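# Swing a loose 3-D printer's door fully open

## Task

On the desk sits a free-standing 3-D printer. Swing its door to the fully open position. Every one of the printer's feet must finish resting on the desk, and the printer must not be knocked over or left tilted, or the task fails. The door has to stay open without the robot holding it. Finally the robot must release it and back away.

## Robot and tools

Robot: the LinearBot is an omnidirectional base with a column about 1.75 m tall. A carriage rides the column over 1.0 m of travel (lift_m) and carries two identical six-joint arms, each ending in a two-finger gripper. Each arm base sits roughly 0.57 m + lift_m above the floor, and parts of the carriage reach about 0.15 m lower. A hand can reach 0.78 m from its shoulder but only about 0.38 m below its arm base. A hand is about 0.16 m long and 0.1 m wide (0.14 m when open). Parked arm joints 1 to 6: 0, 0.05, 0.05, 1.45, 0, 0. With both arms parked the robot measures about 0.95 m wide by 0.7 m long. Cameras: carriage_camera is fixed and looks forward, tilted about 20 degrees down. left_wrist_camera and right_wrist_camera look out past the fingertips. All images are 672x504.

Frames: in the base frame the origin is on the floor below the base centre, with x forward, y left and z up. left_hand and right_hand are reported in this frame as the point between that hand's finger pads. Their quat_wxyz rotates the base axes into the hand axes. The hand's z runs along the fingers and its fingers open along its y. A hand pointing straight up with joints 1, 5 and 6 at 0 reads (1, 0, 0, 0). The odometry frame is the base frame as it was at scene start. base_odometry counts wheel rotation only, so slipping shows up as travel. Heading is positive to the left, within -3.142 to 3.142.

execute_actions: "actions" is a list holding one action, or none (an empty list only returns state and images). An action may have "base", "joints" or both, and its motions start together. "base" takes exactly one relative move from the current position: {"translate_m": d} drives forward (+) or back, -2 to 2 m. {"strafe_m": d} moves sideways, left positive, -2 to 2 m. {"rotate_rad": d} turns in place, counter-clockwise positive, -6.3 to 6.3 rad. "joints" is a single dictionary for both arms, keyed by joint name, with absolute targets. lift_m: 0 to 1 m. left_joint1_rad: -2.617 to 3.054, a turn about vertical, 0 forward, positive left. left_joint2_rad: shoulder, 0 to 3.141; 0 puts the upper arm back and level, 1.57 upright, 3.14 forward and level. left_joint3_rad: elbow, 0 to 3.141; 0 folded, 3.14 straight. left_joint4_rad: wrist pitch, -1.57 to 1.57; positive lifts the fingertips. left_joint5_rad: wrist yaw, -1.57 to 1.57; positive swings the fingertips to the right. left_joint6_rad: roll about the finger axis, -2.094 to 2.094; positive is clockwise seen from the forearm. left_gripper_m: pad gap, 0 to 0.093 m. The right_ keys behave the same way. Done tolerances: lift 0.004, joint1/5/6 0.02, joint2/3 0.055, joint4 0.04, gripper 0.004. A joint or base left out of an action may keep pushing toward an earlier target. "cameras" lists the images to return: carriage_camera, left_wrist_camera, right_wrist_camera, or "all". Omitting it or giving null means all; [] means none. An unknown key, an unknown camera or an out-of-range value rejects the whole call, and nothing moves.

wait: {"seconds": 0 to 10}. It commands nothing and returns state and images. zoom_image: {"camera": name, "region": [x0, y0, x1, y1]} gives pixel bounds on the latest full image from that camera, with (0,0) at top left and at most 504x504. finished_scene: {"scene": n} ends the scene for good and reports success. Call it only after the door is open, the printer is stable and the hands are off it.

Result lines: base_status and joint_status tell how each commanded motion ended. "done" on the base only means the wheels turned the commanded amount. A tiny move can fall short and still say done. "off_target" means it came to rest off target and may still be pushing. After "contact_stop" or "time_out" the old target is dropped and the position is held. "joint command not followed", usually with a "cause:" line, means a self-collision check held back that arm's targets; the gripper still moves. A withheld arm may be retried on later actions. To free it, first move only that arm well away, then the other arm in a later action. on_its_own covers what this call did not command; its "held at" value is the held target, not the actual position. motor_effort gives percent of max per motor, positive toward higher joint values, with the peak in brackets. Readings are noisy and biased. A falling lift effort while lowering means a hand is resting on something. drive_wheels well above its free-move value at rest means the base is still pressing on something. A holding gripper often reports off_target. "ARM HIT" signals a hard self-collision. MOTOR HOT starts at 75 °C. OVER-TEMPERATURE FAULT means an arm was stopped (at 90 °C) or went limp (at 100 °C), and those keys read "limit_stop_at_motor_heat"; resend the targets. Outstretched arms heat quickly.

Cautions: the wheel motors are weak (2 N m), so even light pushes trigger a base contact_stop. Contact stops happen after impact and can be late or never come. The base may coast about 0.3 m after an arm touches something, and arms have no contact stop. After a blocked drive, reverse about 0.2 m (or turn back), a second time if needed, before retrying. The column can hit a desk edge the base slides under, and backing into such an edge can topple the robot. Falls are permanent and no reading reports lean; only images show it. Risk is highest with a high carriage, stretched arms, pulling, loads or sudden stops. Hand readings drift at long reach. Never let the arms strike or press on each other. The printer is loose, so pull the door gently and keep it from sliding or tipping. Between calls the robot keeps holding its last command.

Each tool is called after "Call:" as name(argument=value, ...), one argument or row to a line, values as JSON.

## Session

Call:
execute_actions(
  actions=[],
  cameras=["carriage_camera"],
)

Scene clock: 0.00 s.
base_odometry: x=+0.000 y=+0.000 heading=+0.000 (m, m, rad; odometry frame)
base_status: not commanded
joint_positions: lift_m=+0.297 left_joint1_rad=+0.026 left_joint2_rad=+0.050 left_joint3_rad=+0.053 left_joint4_rad=+1.396 left_joint5_rad=+0.032 left_joint6_rad=+0.021 left_gripper_m=+0.095 right_joint1_rad=-0.031 right_joint2_rad=+0.031 right_joint3_rad=+0.040 right_joint4_rad=+1.468 right_joint5_rad=+0.004 right_joint6_rad=-0.034 right_gripper_m=+0.094
joint_status: not commanded
motor_effort: lift_m=+17 drive_wheels=+2 (%)
left_hand: x=+0.3079 y=+0.3256 z=+1.2760 quat_wxyz=(+0.996, +0.016, +0.086, +0.022) (m; base frame)
right_hand: x=+0.2881 y=-0.3314 z=+1.2751 quat_wxyz=(+0.998, +0.002, +0.047, -0.032) (m; base frame)
pictures: carriage_camera
Images, in order (width x height): carriage_camera 672x504.

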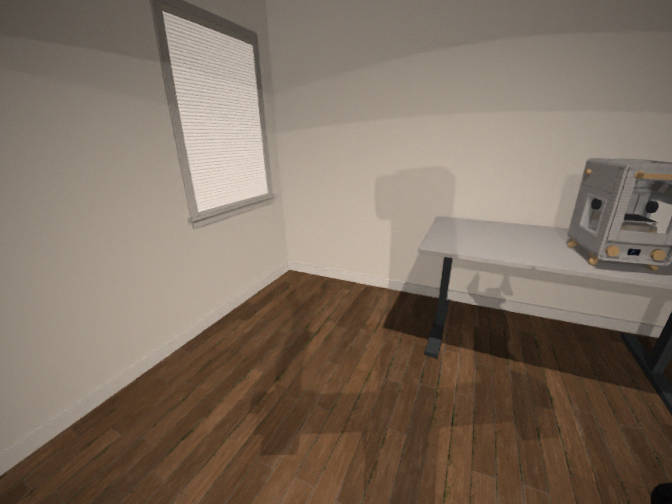

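Call:
execute_actions(
  actions=[
    {"base":{"rotate_rad":-0.42},"joints":{"left_joint1_rad":0,"left_joint6_rad":1.57,"left_joint5_rad":0,"left_joint2_rad":1.3,"left_joint3_rad":1.03,"left_joint4_rad":0.3,"lift_m":0.22}},
  ],
  cameras=[],
)

Call:
execute_actions(
  actions=[
    {"base":{"strafe_m":-1.2}},
  ],
  cameras=["carriage_camera"],
)

Call:
execute_actions(
  actions=[
    {"base":{"translate_m":0.6}},
  ],
  cameras=["carriage_camera","left_wrist_camera"],
)

Scene clock: 5.93 s.
base_odometry: x=+0.000 y=+0.000 heading=-0.419 (m, m, rad; odometry frame)
base_status: done
joint_positions: lift_m=+0.220 left_joint1_rad=+0.010 left_joint2_rad=+1.305 left_joint3_rad=+0.998 left_joint4_rad=+0.287 left_joint5_rad=+0.002 left_joint6_rad=+1.561 left_gripper_m=+0.095 right_joint1_rad=-0.031 right_joint2_rad=+0.031 right_joint3_rad=+0.040 right_joint4_rad=+1.466 right_joint5_rad=+0.004 right_joint6_rad=-0.034 right_gripper_m=+0.094
joint_status: all done
motor_effort: lift_m=+16(16) drive_wheels=+17(40) (%)
left_hand: x=+0.7126 y=+0.3339 z=+1.1157 quat_wxyz=(+0.495, +0.501, +0.509, +0.495) (m; base frame)
right_hand: x=+0.2886 y=-0.3314 z=+1.1979 quat_wxyz=(+0.998, +0.002, +0.048, -0.032) (m; base frame)
pictures: none
No camera images: the call's "cameras" was empty. Leave "cameras" out to get every camera's image.

Scene clock: 10.73 s.
base_odometry: x=-0.491 y=-1.095 heading=-0.420 (m, m, rad; odometry frame)
base_status: done
joint_positions: lift_m=+0.220 left_joint1_rad=+0.010 left_joint2_rad=+1.305 left_joint3_rad=+0.998 left_joint4_rad=+0.288 left_joint5_rad=+0.002 left_joint6_rad=+1.561 left_gripper_m=+0.095 right_joint1_rad=-0.031 right_joint2_rad=+0.031 right_joint3_rad=+0.040 right_joint4_rad=+1.466 right_joint5_rad=+0.004 right_joint6_rad=-0.034 right_gripper_m=+0.094
joint_status: not commanded
motor_effort: lift_m=+16(16) drive_wheels=-16(51) (%)
left_hand: x=+0.7126 y=+0.3339 z=+1.1159 quat_wxyz=(+0.496, +0.500, +0.509, +0.495) (m; base frame)
right_hand: x=+0.2886 y=-0.3314 z=+1.1979 quat_wxyz=(+0.998, +0.002, +0.048, -0.032) (m; base frame)
pictures: carriage_camera
Images, in order (width x height): carriage_camera 672x504.

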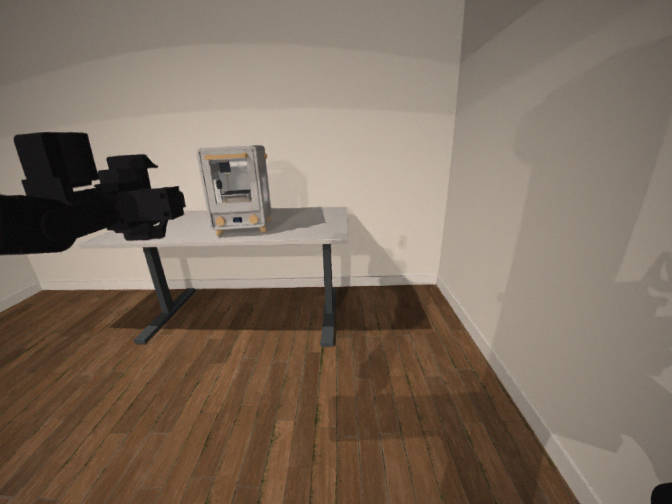

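Scene clock: 14.23 s.
base_odometry: x=+0.057 y=-1.341 heading=-0.422 (m, m, rad; odometry frame)
base_status: done
joint_positions: lift_m=+0.220 left_joint1_rad=+0.007 left_joint2_rad=+1.305 left_joint3_rad=+0.998 left_joint4_rad=+0.291 left_joint5_rad=+0.002 left_joint6_rad=+1.561 left_gripper_m=+0.095 right_joint1_rad=-0.031 right_joint2_rad=+0.031 right_joint3_rad=+0.040 right_joint4_rad=+1.469 right_joint5_rad=+0.004 right_joint6_rad=-0.034 right_gripper_m=+0.094
joint_status: not commanded
motor_effort: lift_m=+16(16) drive_wheels=-14(36) (%)
left_hand: x=+0.7126 y=+0.3328 z=+1.1166 quat_wxyz=(+0.497, +0.500, +0.508, +0.495) (m; base frame)
right_hand: x=+0.2880 y=-0.3314 z=+1.1979 quat_wxyz=(+0.998, +0.002, +0.047, -0.032) (m; base frame)
pictures: carriage_camera, left_wrist_camera
Images, in order (width x height): carriage_camera 672x504, left_wrist_camera 672x504.

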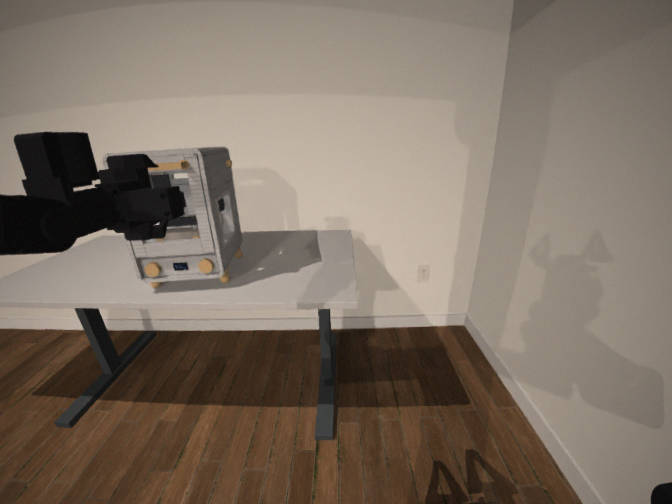

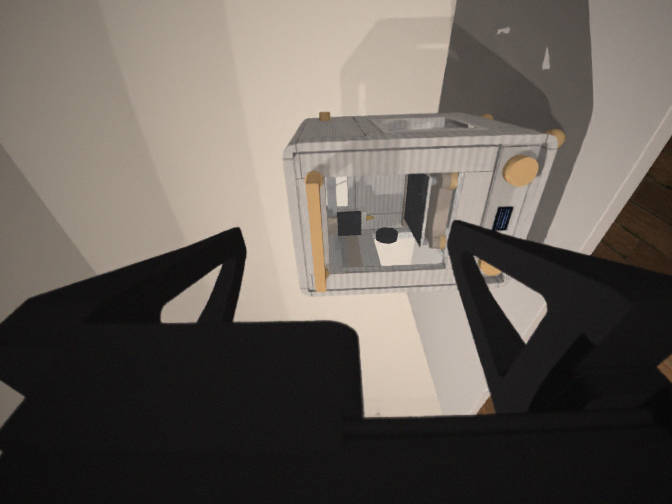

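Call:
execute_actions(
  actions=[
    {"base":{"strafe_m":0.15},"joints":{"lift_m":0.27}},
  ],
  cameras=[],
)

Call:
execute_actions(
  actions=[
    {"base":{"translate_m":0.15}},
  ],
  cameras=["carriage_camera","left_wrist_camera"],
)

Scene clock: 19.63 s.
base_odometry: x=+0.119 y=-1.205 heading=-0.422 (m, m, rad; odometry frame)
base_status: done
joint_positions: lift_m=+0.270 left_joint1_rad=+0.006 left_joint2_rad=+1.305 left_joint3_rad=+1.012 left_joint4_rad=+0.297 left_joint5_rad=+0.002 left_joint6_rad=+1.562 left_gripper_m=+0.095 right_joint1_rad=-0.031 right_joint2_rad=+0.031 right_joint3_rad=+0.040 right_joint4_rad=+1.469 right_joint5_rad=+0.005 right_joint6_rad=-0.034 right_gripper_m=+0.094
joint_status: all done
motor_effort: lift_m=+18(22) drive_wheels=-7(36) (%)
left_hand: x=+0.7129 y=+0.3322 z=+1.1750 quat_wxyz=(+0.502, +0.496, +0.502, +0.500) (m; base frame)
right_hand: x=+0.2880 y=-0.3316 z=+1.2477 quat_wxyz=(+0.998, +0.003, +0.047, -0.032) (m; base frame)
pictures: none
No camera images: the call's "cameras" was empty. Leave "cameras" out to get every camera's image.

Scene clock: 21.60 s.
base_odometry: x=+0.256 y=-1.265 heading=-0.421 (m, m, rad; odometry frame)
base_status: done
joint_positions: lift_m=+0.270 left_joint1_rad=+0.006 left_joint2_rad=+1.305 left_joint3_rad=+1.012 left_joint4_rad=+0.294 left_joint5_rad=+0.002 left_joint6_rad=+1.562 left_gripper_m=+0.095 right_joint1_rad=-0.031 right_joint2_rad=+0.031 right_joint3_rad=+0.040 right_joint4_rad=+1.468 right_joint5_rad=+0.005 right_joint6_rad=-0.034 right_gripper_m=+0.094
joint_status: not commanded
motor_effort: lift_m=+18(18) drive_wheels=-12(34) (%)
left_hand: x=+0.7129 y=+0.3322 z=+1.1743 quat_wxyz=(+0.502, +0.496, +0.503, +0.499) (m; base frame)
right_hand: x=+0.2882 y=-0.3316 z=+1.2477 quat_wxyz=(+0.998, +0.003, +0.047, -0.032) (m; base frame)
pictures: carriage_camera, left_wrist_camera
Images, in order (width x height): carriage_camera 672x504, left_wrist_camera 672x504.

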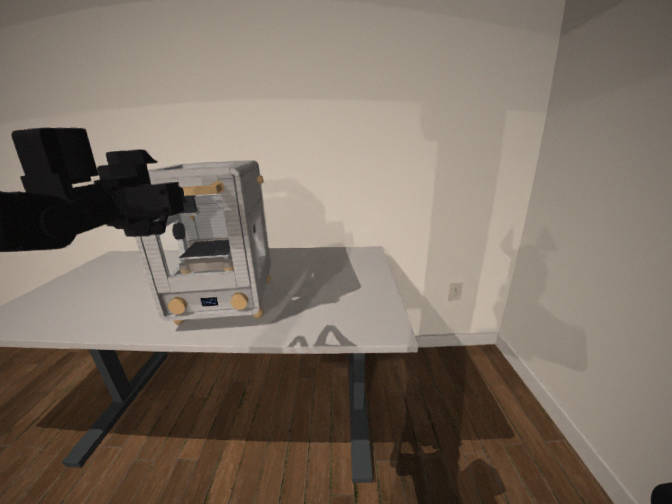

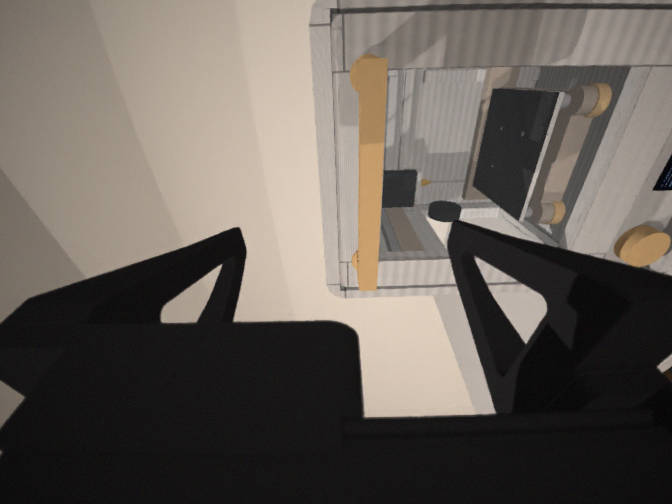

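Call:
execute_actions(
  actions=[
    {"base":{"strafe_m":-0.07},"joints":{"lift_m":0.245}},
  ],
  cameras=[],
)

Call:
execute_actions(
  actions=[
    {"base":{"translate_m":0.08}},
  ],
  cameras=["carriage_camera","left_wrist_camera"],
)

Scene clock: 25.47 s.
base_odometry: x=+0.228 y=-1.330 heading=-0.421 (m, m, rad; odometry frame)
base_status: done
joint_positions: lift_m=+0.245 left_joint1_rad=+0.006 left_joint2_rad=+1.305 left_joint3_rad=+1.012 left_joint4_rad=+0.290 left_joint5_rad=+0.001 left_joint6_rad=+1.562 left_gripper_m=+0.095 right_joint1_rad=-0.031 right_joint2_rad=+0.031 right_joint3_rad=+0.040 right_joint4_rad=+1.468 right_joint5_rad=+0.004 right_joint6_rad=-0.034 right_gripper_m=+0.094
joint_status: all done
motor_effort: lift_m=+16(16) drive_wheels=-6(37) (%)
left_hand: x=+0.7128 y=+0.3323 z=+1.1486 quat_wxyz=(+0.500, +0.497, +0.504, +0.498) (m; base frame)
right_hand: x=+0.2882 y=-0.3313 z=+1.2230 quat_wxyz=(+0.998, +0.002, +0.047, -0.032) (m; base frame)
pictures: none
No camera images: the call's "cameras" was empty. Leave "cameras" out to get every camera's image.

Scene clock: 27.00 s.
base_odometry: x=+0.300 y=-1.363 heading=-0.422 (m, m, rad; odometry frame)
base_status: done
joint_positions: lift_m=+0.245 left_joint1_rad=+0.006 left_joint2_rad=+1.305 left_joint3_rad=+1.012 left_joint4_rad=+0.291 left_joint5_rad=+0.001 left_joint6_rad=+1.562 left_gripper_m=+0.095 right_joint1_rad=-0.031 right_joint2_rad=+0.031 right_joint3_rad=+0.040 right_joint4_rad=+1.468 right_joint5_rad=+0.004 right_joint6_rad=-0.034 right_gripper_m=+0.094
joint_status: not commanded
motor_effort: lift_m=+16(16) drive_wheels=-13(37) (%)
left_hand: x=+0.7128 y=+0.3323 z=+1.1490 quat_wxyz=(+0.501, +0.497, +0.504, +0.499) (m; base frame)
right_hand: x=+0.2882 y=-0.3313 z=+1.2230 quat_wxyz=(+0.998, +0.002, +0.047, -0.032) (m; base frame)
pictures: carriage_camera, left_wrist_camera
Images, in order (width x height): carriage_camera 672x504, left_wrist_camera 672x504.

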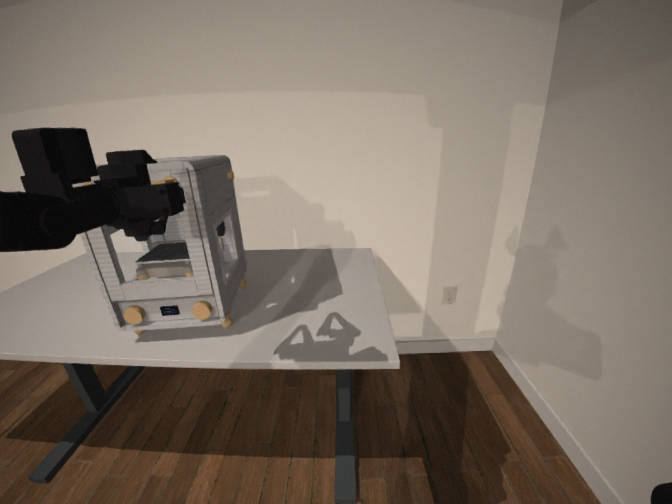

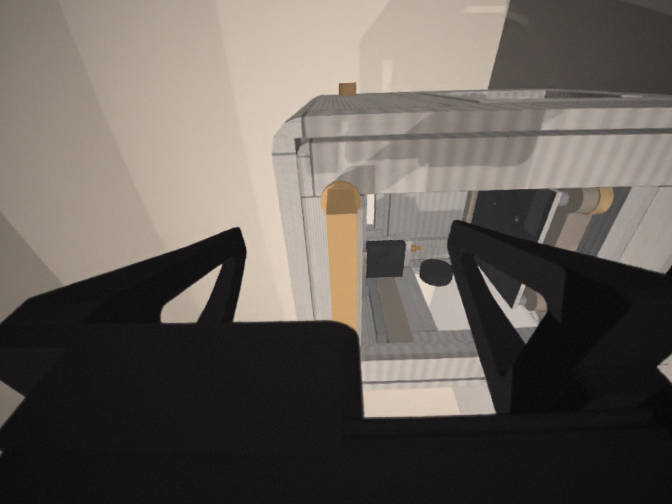

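Call:
execute_actions(
  actions=[
    {"base":{"strafe_m":0.04}},
  ],
  cameras=[],
)

Call:
execute_actions(
  actions=[
    {"base":{"translate_m":0.06}},
  ],
  cameras=["left_wrist_camera"],
)

Scene clock: 30.27 s.
base_odometry: x=+0.317 y=-1.327 heading=-0.423 (m, m, rad; odometry frame)
base_status: done
joint_positions: lift_m=+0.245 left_joint1_rad=+0.006 left_joint2_rad=+1.305 left_joint3_rad=+1.012 left_joint4_rad=+0.291 left_joint5_rad=+0.001 left_joint6_rad=+1.562 left_gripper_m=+0.095 right_joint1_rad=-0.031 right_joint2_rad=+0.031 right_joint3_rad=+0.040 right_joint4_rad=+1.468 right_joint5_rad=+0.004 right_joint6_rad=-0.034 right_gripper_m=+0.094
joint_status: not commanded
motor_effort: lift_m=+16(16) drive_wheels=+3(36) (%)
left_hand: x=+0.7128 y=+0.3323 z=+1.1490 quat_wxyz=(+0.501, +0.497, +0.504, +0.499) (m; base frame)
right_hand: x=+0.2881 y=-0.3314 z=+1.2230 quat_wxyz=(+0.998, +0.002, +0.047, -0.032) (m; base frame)
pictures: none
No camera images: the call's "cameras" was empty. Leave "cameras" out to get every camera's image.

Scene clock: 31.67 s.
base_odometry: x=+0.372 y=-1.351 heading=-0.421 (m, m, rad; odometry frame)
base_status: done
joint_positions: lift_m=+0.245 left_joint1_rad=+0.006 left_joint2_rad=+1.305 left_joint3_rad=+1.012 left_joint4_rad=+0.292 left_joint5_rad=+0.001 left_joint6_rad=+1.562 left_gripper_m=+0.095 right_joint1_rad=-0.031 right_joint2_rad=+0.031 right_joint3_rad=+0.040 right_joint4_rad=+1.468 right_joint5_rad=+0.004 right_joint6_rad=-0.034 right_gripper_m=+0.094
joint_status: not commanded
motor_effort: lift_m=+16(16) drive_wheels=-12(36) (%)
left_hand: x=+0.7128 y=+0.3323 z=+1.1492 quat_wxyz=(+0.501, +0.497, +0.503, +0.499) (m; base frame)
right_hand: x=+0.2882 y=-0.3314 z=+1.2230 quat_wxyz=(+0.998, +0.002, +0.047, -0.032) (m; base frame)
pictures: left_wrist_camera
Images, in order (width x height): left_wrist_camera 672x504.

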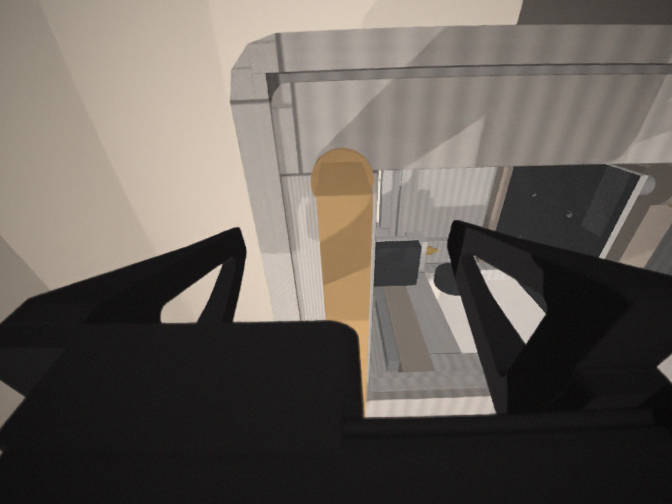

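Call:
execute_actions(
  actions=[
    {"base":{"strafe_m":0.025}},
  ],
  cameras=[],
)

Call:
execute_actions(
  actions=[
    {"base":{"translate_m":0.015}},
  ],
  cameras=[],
)

Call:
execute_actions(
  actions=[
    {"joints":{"left_gripper_m":0}},
  ],
  cameras=["left_wrist_camera"],
)

Call:
execute_actions(
  actions=[
    {"base":{"translate_m":-0.05}},
  ],
  cameras=["carriage_camera","left_wrist_camera"],
)

Scene clock: 35.73 s.
base_odometry: x=+0.383 y=-1.328 heading=-0.422 (m, m, rad; odometry frame)
base_status: done
joint_positions: lift_m=+0.245 left_joint1_rad=+0.006 left_joint2_rad=+1.305 left_joint3_rad=+1.012 left_joint4_rad=+0.292 left_joint5_rad=+0.001 left_joint6_rad=+1.562 left_gripper_m=+0.095 right_joint1_rad=-0.031 right_joint2_rad=+0.031 right_joint3_rad=+0.040 right_joint4_rad=+1.467 right_joint5_rad=+0.004 right_joint6_rad=-0.034 right_gripper_m=+0.094
joint_status: not commanded
motor_effort: lift_m=+16(16) drive_wheels=-9(32) (%)
left_hand: x=+0.7128 y=+0.3323 z=+1.1493 quat_wxyz=(+0.501, +0.497, +0.503, +0.499) (m; base frame)
right_hand: x=+0.2884 y=-0.3314 z=+1.2229 quat_wxyz=(+0.998, +0.002, +0.047, -0.032) (m; base frame)
pictures: none
No camera images: the call's "cameras" was empty. Leave "cameras" out to get every camera's image.

Scene clock: 36.60 s.
base_odometry: x=+0.396 y=-1.334 heading=-0.421 (m, m, rad; odometry frame)
base_status: done
joint_positions: lift_m=+0.245 left_joint1_rad=+0.006 left_joint2_rad=+1.305 left_joint3_rad=+1.012 left_joint4_rad=+0.292 left_joint5_rad=+0.001 left_joint6_rad=+1.562 left_gripper_m=+0.095 right_joint1_rad=-0.031 right_joint2_rad=+0.031 right_joint3_rad=+0.040 right_joint4_rad=+1.467 right_joint5_rad=+0.004 right_joint6_rad=-0.034 right_gripper_m=+0.094
joint_status: not commanded
motor_effort: lift_m=+16(16) drive_wheels=-12(34) (%)
left_hand: x=+0.7128 y=+0.3323 z=+1.1493 quat_wxyz=(+0.501, +0.497, +0.503, +0.499) (m; base frame)
right_hand: x=+0.2884 y=-0.3314 z=+1.2229 quat_wxyz=(+0.998, +0.002, +0.047, -0.032) (m; base frame)
pictures: none
No camera images: the call's "cameras" was empty. Leave "cameras" out to get every camera's image.

Scene clock: 37.33 s.
base_odometry: x=+0.396 y=-1.334 heading=-0.421 (m, m, rad; odometry frame)
base_status: not commanded
joint_positions: lift_m=+0.245 left_joint1_rad=+0.006 left_joint2_rad=+1.305 left_joint3_rad=+1.021 left_joint4_rad=+0.328 left_joint5_rad=+0.000 left_joint6_rad=+1.566 left_gripper_m=+0.059 right_joint1_rad=-0.031 right_joint2_rad=+0.031 right_joint3_rad=+0.040 right_joint4_rad=+1.467 right_joint5_rad=+0.004 right_joint6_rad=-0.034 right_gripper_m=+0.094
joint_status: left_gripper_m off_target (ended at +0.059, target +0.000)
motor_effort: lift_m=+16(16) drive_wheels=-14(14) (%)
left_hand: x=+0.7127 y=+0.3324 z=+1.1624 quat_wxyz=(+0.511, +0.486, +0.491, +0.511) (m; base frame)
right_hand: x=+0.2884 y=-0.3314 z=+1.2229 quat_wxyz=(+0.998, +0.002, +0.047, -0.032) (m; base frame)
pictures: left_wrist_camera
Images, in order (width x height): left_wrist_camera 672x504.

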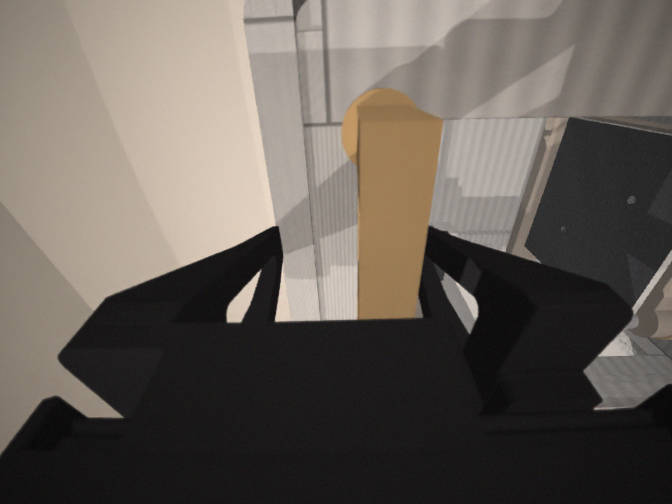

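Scene clock: 38.60 s.
base_odometry: x=+0.351 y=-1.313 heading=-0.421 (m, m, rad; odometry frame)
base_status: done
joint_positions: lift_m=+0.245 left_joint1_rad=+0.006 left_joint2_rad=+1.329 left_joint3_rad=+1.029 left_joint4_rad=+0.292 left_joint5_rad=-0.013 left_joint6_rad=+1.564 left_gripper_m=+0.017 right_joint1_rad=-0.031 right_joint2_rad=+0.031 right_joint3_rad=+0.040 right_joint4_rad=+1.468 right_joint5_rad=+0.004 right_joint6_rad=-0.034 right_gripper_m=+0.094
joint_status: not commanded
on_its_own: left_gripper_m moved -0.042 toward your old target +0.000
motor_effort: lift_m=+16(16) drive_wheels=+3(47) (%)
left_hand: x=+0.7189 y=+0.3348 z=+1.1473 quat_wxyz=(+0.495, +0.495, +0.508, +0.501) (m; base frame)
right_hand: x=+0.2882 y=-0.3314 z=+1.2230 quat_wxyz=(+0.998, +0.002, +0.047, -0.032) (m; base frame)
pictures: carriage_camera, left_wrist_camera
Images, in order (width x height): carriage_camera 672x504, left_wrist_camera 672x504.

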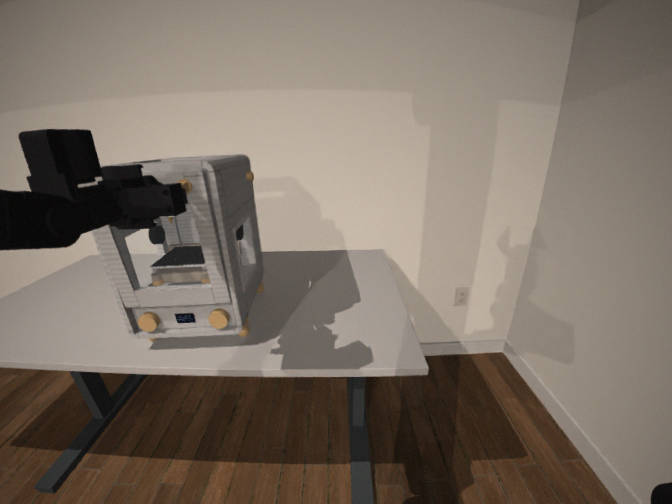

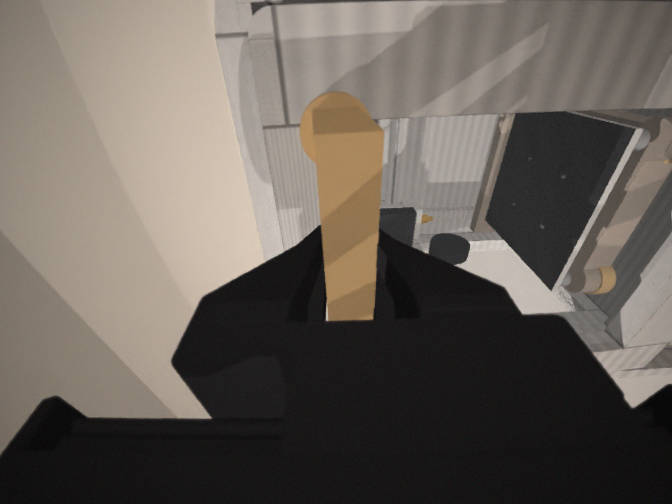

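Call:
execute_actions(
  actions=[
    {"base":{"translate_m":-0.06},"joints":{"left_joint4_rad":0.2}},
  ],
  cameras=["carriage_camera","left_wrist_camera"],
)

Scene clock: 41.83 s.
base_odometry: x=+0.297 y=-1.288 heading=-0.421 (m, m, rad; odometry frame)
base_status: done
joint_positions: lift_m=+0.245 left_joint1_rad=+0.006 left_joint2_rad=+1.329 left_joint3_rad=+1.029 left_joint4_rad=+0.189 left_joint5_rad=+0.003 left_joint6_rad=+1.562 left_gripper_m=+0.020 right_joint1_rad=-0.031 right_joint2_rad=+0.031 right_joint3_rad=+0.040 right_joint4_rad=+1.468 right_joint5_rad=+0.004 right_joint6_rad=-0.034 right_gripper_m=+0.094
joint_status: all done
motor_effort: lift_m=+16(16) drive_wheels=+1(40) (%)
left_hand: x=+0.7175 y=+0.3320 z=+1.1220 quat_wxyz=(+0.473, +0.524, +0.530, +0.470) (m; base frame)
right_hand: x=+0.2882 y=-0.3314 z=+1.2230 quat_wxyz=(+0.998, +0.002, +0.047, -0.032) (m; base frame)
pictures: carriage_camera, left_wrist_camera
Images, in order (width x height): carriage_camera 672x504, left_wrist_camera 672x504.

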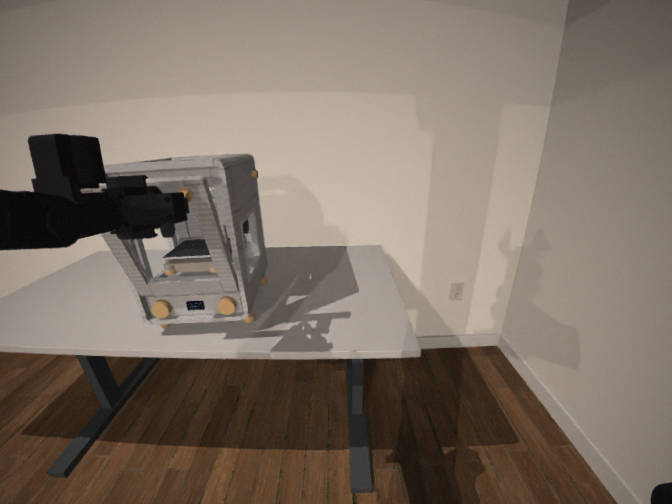

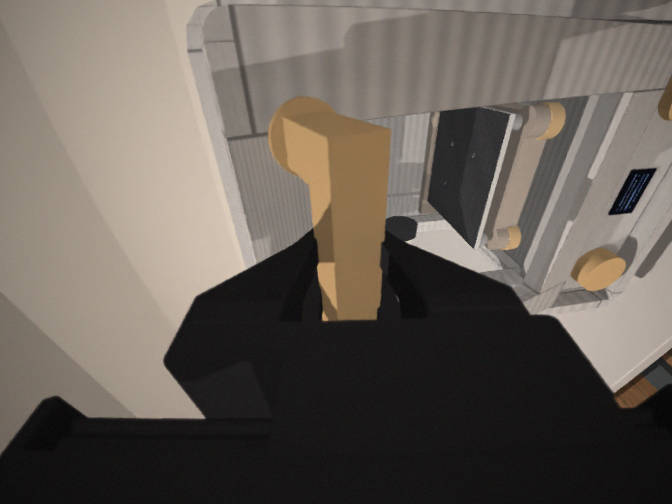

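Call:
execute_actions(
  actions=[
    {"base":{"translate_m":-0.08},"joints":{"left_joint4_rad":0.0,"lift_m":0.235}},
  ],
  cameras=["carriage_camera"],
)

Call:
execute_actions(
  actions=[
    {"base":{"translate_m":-0.05},"joints":{"left_joint4_rad":-0.25,"lift_m":0.2}},
  ],
  cameras=["carriage_camera","left_wrist_camera"],
)

Scene clock: 45.83 s.
base_odometry: x=+0.224 y=-1.255 heading=-0.421 (m, m, rad; odometry frame)
base_status: done
joint_positions: lift_m=+0.235 left_joint1_rad=+0.004 left_joint2_rad=+1.344 left_joint3_rad=+1.005 left_joint4_rad=-0.109 left_joint5_rad=+0.031 left_joint6_rad=+1.543 left_gripper_m=+0.019 right_joint1_rad=-0.031 right_joint2_rad=+0.031 right_joint3_rad=+0.040 right_joint4_rad=+1.467 right_joint5_rad=+0.004 right_joint6_rad=-0.034 right_gripper_m=+0.094
joint_status: left_joint4_rad off_target (ended at -0.109, target +0.000); the others done
motor_effort: lift_m=+16(17) drive_wheels=-1(39) (%)
left_hand: x=+0.6978 y=+0.3263 z=+1.0236 quat_wxyz=(+0.390, +0.595, +0.602, +0.362) (m; base frame)
right_hand: x=+0.2885 y=-0.3314 z=+1.2129 quat_wxyz=(+0.998, +0.002, +0.048, -0.032) (m; base frame)
pictures: carriage_camera
Images, in order (width x height): carriage_camera 672x504.

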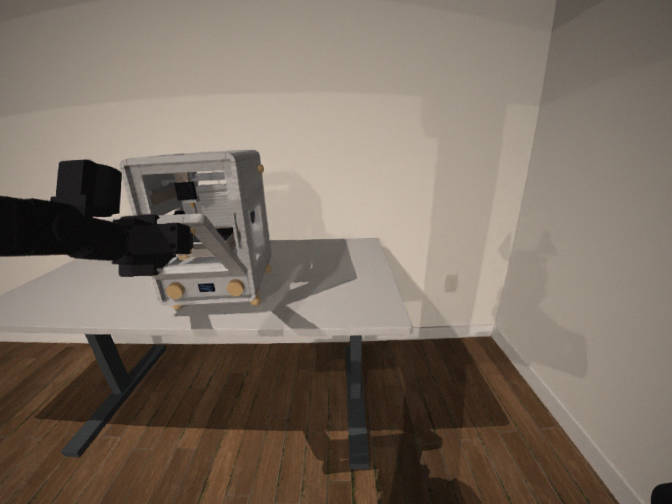

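Scene clock: 47.00 s.
base_odometry: x=+0.178 y=-1.235 heading=-0.420 (m, m, rad; odometry frame)
base_status: done
joint_positions: lift_m=+0.200 left_joint1_rad=+0.002 left_joint2_rad=+1.359 left_joint3_rad=+1.005 left_joint4_rad=-0.212 left_joint5_rad=+0.027 left_joint6_rad=+1.544 left_gripper_m=+0.016 right_joint1_rad=-0.031 right_joint2_rad=+0.031 right_joint3_rad=+0.040 right_joint4_rad=+1.466 right_joint5_rad=+0.004 right_joint6_rad=-0.034 right_gripper_m=+0.094
joint_status: all done
motor_effort: lift_m=+17(18) drive_wheels=+6(43) (%)
left_hand: x=+0.6872 y=+0.3261 z=+0.9605 quat_wxyz=(+0.353, +0.615, +0.624, +0.328) (m; base frame)
right_hand: x=+0.2887 y=-0.3314 z=+1.1778 quat_wxyz=(+0.998, +0.002, +0.048, -0.032) (m; base frame)
pictures: carriage_camera, left_wrist_camera
Images, in order (width x height): carriage_camera 672x504, left_wrist_camera 672x504.

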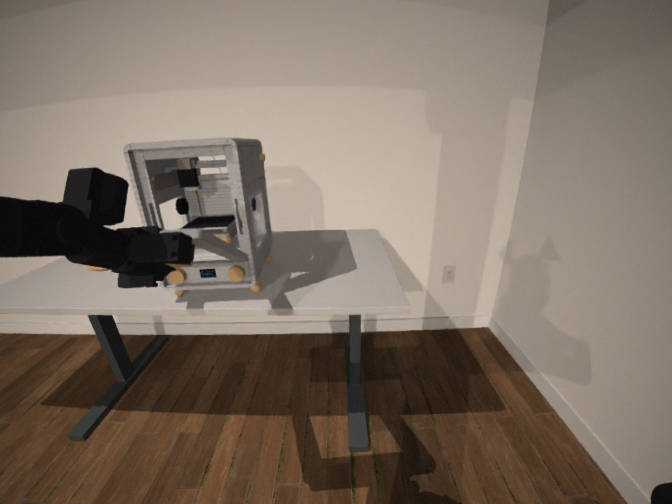

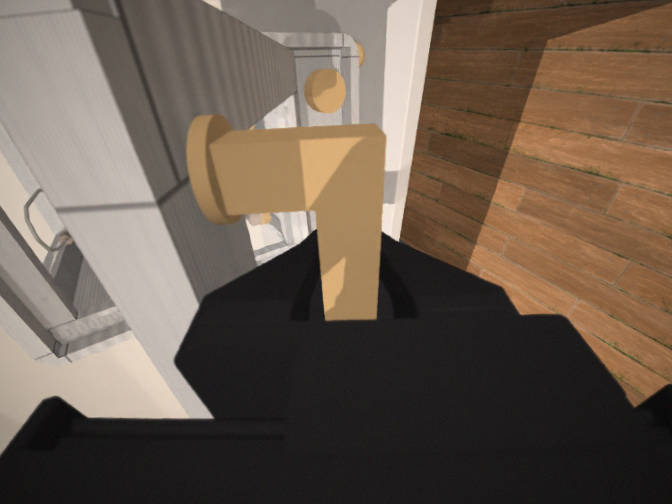

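Call:
execute_actions(
  actions=[
    {"base":{"translate_m":-0.025},"joints":{"left_joint4_rad":-0.15,"lift_m":0.1}},
  ],
  cameras=[],
)

Call:
execute_actions(
  actions=[
    {"joints":{"left_joint4_rad":-0.1,"lift_m":0.045}},
  ],
  cameras=["carriage_camera","left_wrist_camera"],
)

Scene clock: 50.10 s.
base_odometry: x=+0.156 y=-1.224 heading=-0.420 (m, m, rad; odometry frame)
base_status: done
joint_positions: lift_m=+0.100 left_joint1_rad=+0.002 left_joint2_rad=+1.323 left_joint3_rad=+1.005 left_joint4_rad=-0.080 left_joint5_rad=+0.031 left_joint6_rad=+1.550 left_gripper_m=+0.016 right_joint1_rad=-0.031 right_joint2_rad=+0.031 right_joint3_rad=+0.040 right_joint4_rad=+1.468 right_joint5_rad=+0.004 right_joint6_rad=-0.034 right_gripper_m=+0.094
joint_status: left_joint4_rad off_target (ended at -0.080, target -0.150); the others done
motor_effort: lift_m=+16(16) drive_wheels=-6(41) (%)
left_hand: x=+0.6978 y=+0.3256 z=+0.9039 quat_wxyz=(+0.404, +0.588, +0.590, +0.379) (m; base frame)
right_hand: x=+0.2883 y=-0.3314 z=+1.0779 quat_wxyz=(+0.998, +0.002, +0.047, -0.032) (m; base frame)
pictures: none
No camera images: the call's "cameras" was empty. Leave "cameras" out to get every camera's image.

Scene clock: 50.87 s.
base_odometry: x=+0.156 y=-1.224 heading=-0.420 (m, m, rad; odometry frame)
base_status: not commanded
joint_positions: lift_m=+0.045 left_joint1_rad=+0.001 left_joint2_rad=+1.290 left_joint3_rad=+1.006 left_joint4_rad=-0.048 left_joint5_rad=+0.031 left_joint6_rad=+1.553 left_gripper_m=+0.016 right_joint1_rad=-0.031 right_joint2_rad=+0.031 right_joint3_rad=+0.040 right_joint4_rad=+1.468 right_joint5_rad=+0.004 right_joint6_rad=-0.034 right_gripper_m=+0.094
joint_status: left_joint4_rad off_target (ended at -0.048, target -0.100); the others done
motor_effort: lift_m=+16(17) drive_wheels=-7(6) (%)
left_hand: x=+0.6958 y=+0.3253 z=+0.8702 quat_wxyz=(+0.423, +0.576, +0.575, +0.398) (m; base frame)
right_hand: x=+0.2882 y=-0.3314 z=+1.0229 quat_wxyz=(+0.998, +0.002, +0.047, -0.032) (m; base frame)
pictures: carriage_camera, left_wrist_camera
Images, in order (width x height): carriage_camera 672x504, left_wrist_camera 672x504.

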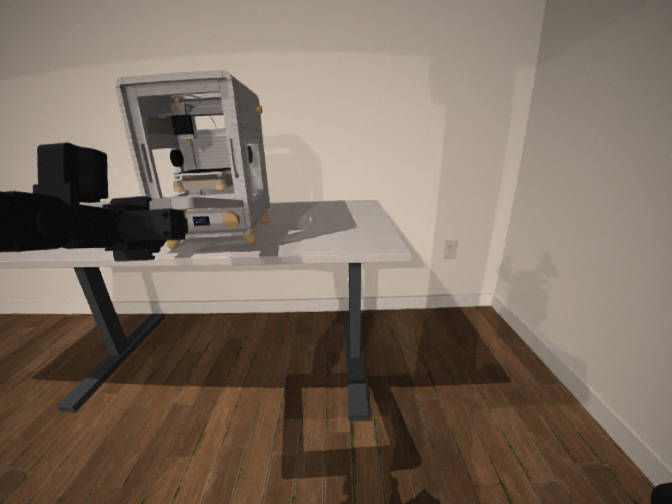

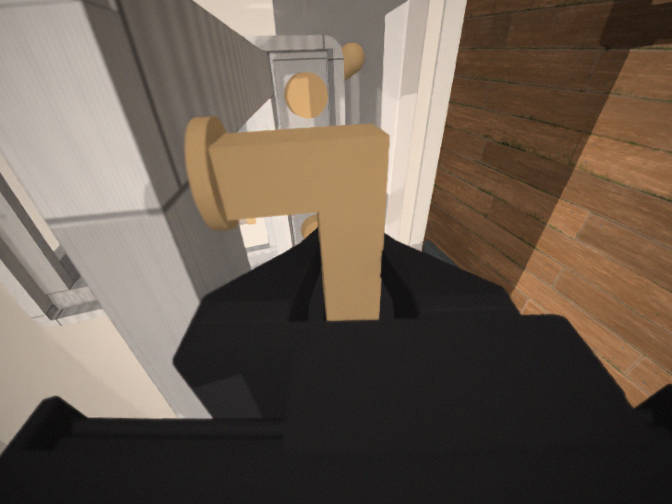

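Call:
execute_actions(
  actions=[
    {"joints":{"lift_m":0.015}},
  ],
  cameras=[],
)

Call:
execute_actions(
  actions=[
    {"joints":{"left_gripper_m":0.04}},
  ],
  cameras=[],
)

Call:
execute_actions(
  actions=[
    {"base":{"translate_m":-0.4}},
  ],
  cameras=[],
)

Call:
execute_actions(
  actions=[
    {"joints":{"left_joint2_rad":0.05,"left_joint3_rad":0.05,"left_joint4_rad":1.45,"left_joint6_rad":0,"lift_m":0.0}},
  ],
  cameras=["carriage_camera"],
)

Call:
zoom_image(
  camera="carriage_camera",
  region=[130,80,330,260],
)

Scene clock: 55.70 s.
base_odometry: x=+0.156 y=-1.224 heading=-0.420 (m, m, rad; odometry frame)
base_status: not commanded
joint_positions: lift_m=+0.015 left_joint1_rad=+0.001 left_joint2_rad=+1.276 left_joint3_rad=+1.014 left_joint4_rad=-0.024 left_joint5_rad=+0.031 left_joint6_rad=+1.553 left_gripper_m=+0.016 right_joint1_rad=-0.031 right_joint2_rad=+0.031 right_joint3_rad=+0.040 right_joint4_rad=+1.468 right_joint5_rad=+0.004 right_joint6_rad=-0.034 right_gripper_m=+0.094
joint_status: all done
motor_effort: lift_m=+16(16) drive_wheels=-8(7) (%)
left_hand: x=+0.6959 y=+0.3253 z=+0.8556 quat_wxyz=(+0.436, +0.567, +0.565, +0.412) (m; base frame)
right_hand: x=+0.2882 y=-0.3314 z=+0.9930 quat_wxyz=(+0.998, +0.002, +0.047, -0.032) (m; base frame)
pictures: none
No camera images: the call's "cameras" was empty. Leave "cameras" out to get every camera's image.

Scene clock: 56.27 s.
base_odometry: x=+0.156 y=-1.224 heading=-0.420 (m, m, rad; odometry frame)
base_status: not commanded
joint_positions: lift_m=+0.015 left_joint1_rad=+0.001 left_joint2_rad=+1.269 left_joint3_rad=+1.014 left_joint4_rad=-0.049 left_joint5_rad=+0.032 left_joint6_rad=+1.545 left_gripper_m=+0.040 right_joint1_rad=-0.031 right_joint2_rad=+0.031 right_joint3_rad=+0.040 right_joint4_rad=+1.468 right_joint5_rad=+0.004 right_joint6_rad=-0.034 right_gripper_m=+0.094
joint_status: all done
motor_effort: lift_m=+16(16) drive_wheels=-9(10) (%)
left_hand: x=+0.6928 y=+0.3251 z=+0.8526 quat_wxyz=(+0.433, +0.569, +0.571, +0.404) (m; base frame)
right_hand: x=+0.2882 y=-0.3314 z=+0.9930 quat_wxyz=(+0.998, +0.002, +0.047, -0.032) (m; base frame)
pictures: none
No camera images: the call's "cameras" was empty. Leave "cameras" out to get every camera's image.

Scene clock: 59.20 s.
base_odometry: x=-0.210 y=-1.061 heading=-0.420 (m, m, rad; odometry frame)
base_status: done
joint_positions: lift_m=+0.015 left_joint1_rad=+0.000 left_joint2_rad=+1.316 left_joint3_rad=+1.014 left_joint4_rad=-0.102 left_joint5_rad=+0.006 left_joint6_rad=+1.560 left_gripper_m=+0.040 right_joint1_rad=-0.031 right_joint2_rad=+0.031 right_joint3_rad=+0.040 right_joint4_rad=+1.468 right_joint5_rad=+0.004 right_joint6_rad=-0.034 right_gripper_m=+0.094
joint_status: not commanded
on_its_own: left_joint4_rad moved -0.053 to your old target -0.100
motor_effort: lift_m=+16(16) drive_wheels=-6(47) (%)
left_hand: x=+0.6958 y=+0.3288 z=+0.8213 quat_wxyz=(+0.394, +0.588, +0.592, +0.386) (m; base frame)
right_hand: x=+0.2883 y=-0.3314 z=+0.9930 quat_wxyz=(+0.998, +0.002, +0.047, -0.032) (m; base frame)
pictures: none
No camera images: the call's "cameras" was empty. Leave "cameras" out to get every camera's image.

Scene clock: 60.93 s.
base_odometry: x=-0.210 y=-1.061 heading=-0.420 (m, m, rad; odometry frame)
base_status: not commanded
joint_positions: lift_m=+0.000 left_joint1_rad=+0.000 left_joint2_rad=+0.057 left_joint3_rad=+0.069 left_joint4_rad=+1.452 left_joint5_rad=+0.006 left_joint6_rad=+0.009 left_gripper_m=+0.040 right_joint1_rad=-0.031 right_joint2_rad=+0.031 right_joint3_rad=+0.040 right_joint4_rad=+1.468 right_joint5_rad=+0.004 right_joint6_rad=-0.034 right_gripper_m=+0.094
joint_status: all done
motor_effort: lift_m=+16(16) drive_wheels=-3(6) (%)
left_hand: x=+0.2916 y=+0.3290 z=+0.9852 quat_wxyz=(+0.999, +0.003, +0.054, +0.004) (m; base frame)
right_hand: x=+0.2883 y=-0.3314 z=+0.9780 quat_wxyz=(+0.998, +0.002, +0.047, -0.032) (m; base frame)
pictures: carriage_camera
Images, in order (width x height): carriage_camera 672x504.

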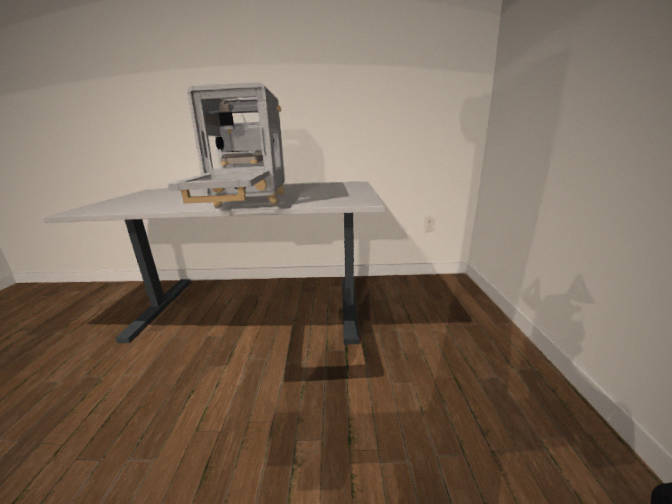

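Region (130, 80, 330, 260) of carriage_camera's 672x504 image, scaled by 2.520, with more detail than that image has; it fills the top 454 rows of this view, and the rest is white.

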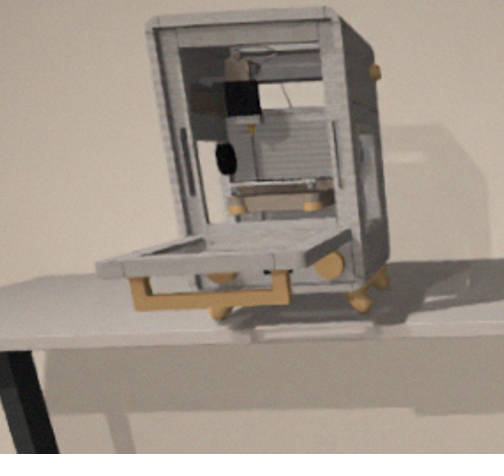

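Call:
finished_scene(
  scene=2,
)

The scene is finished: the task was done.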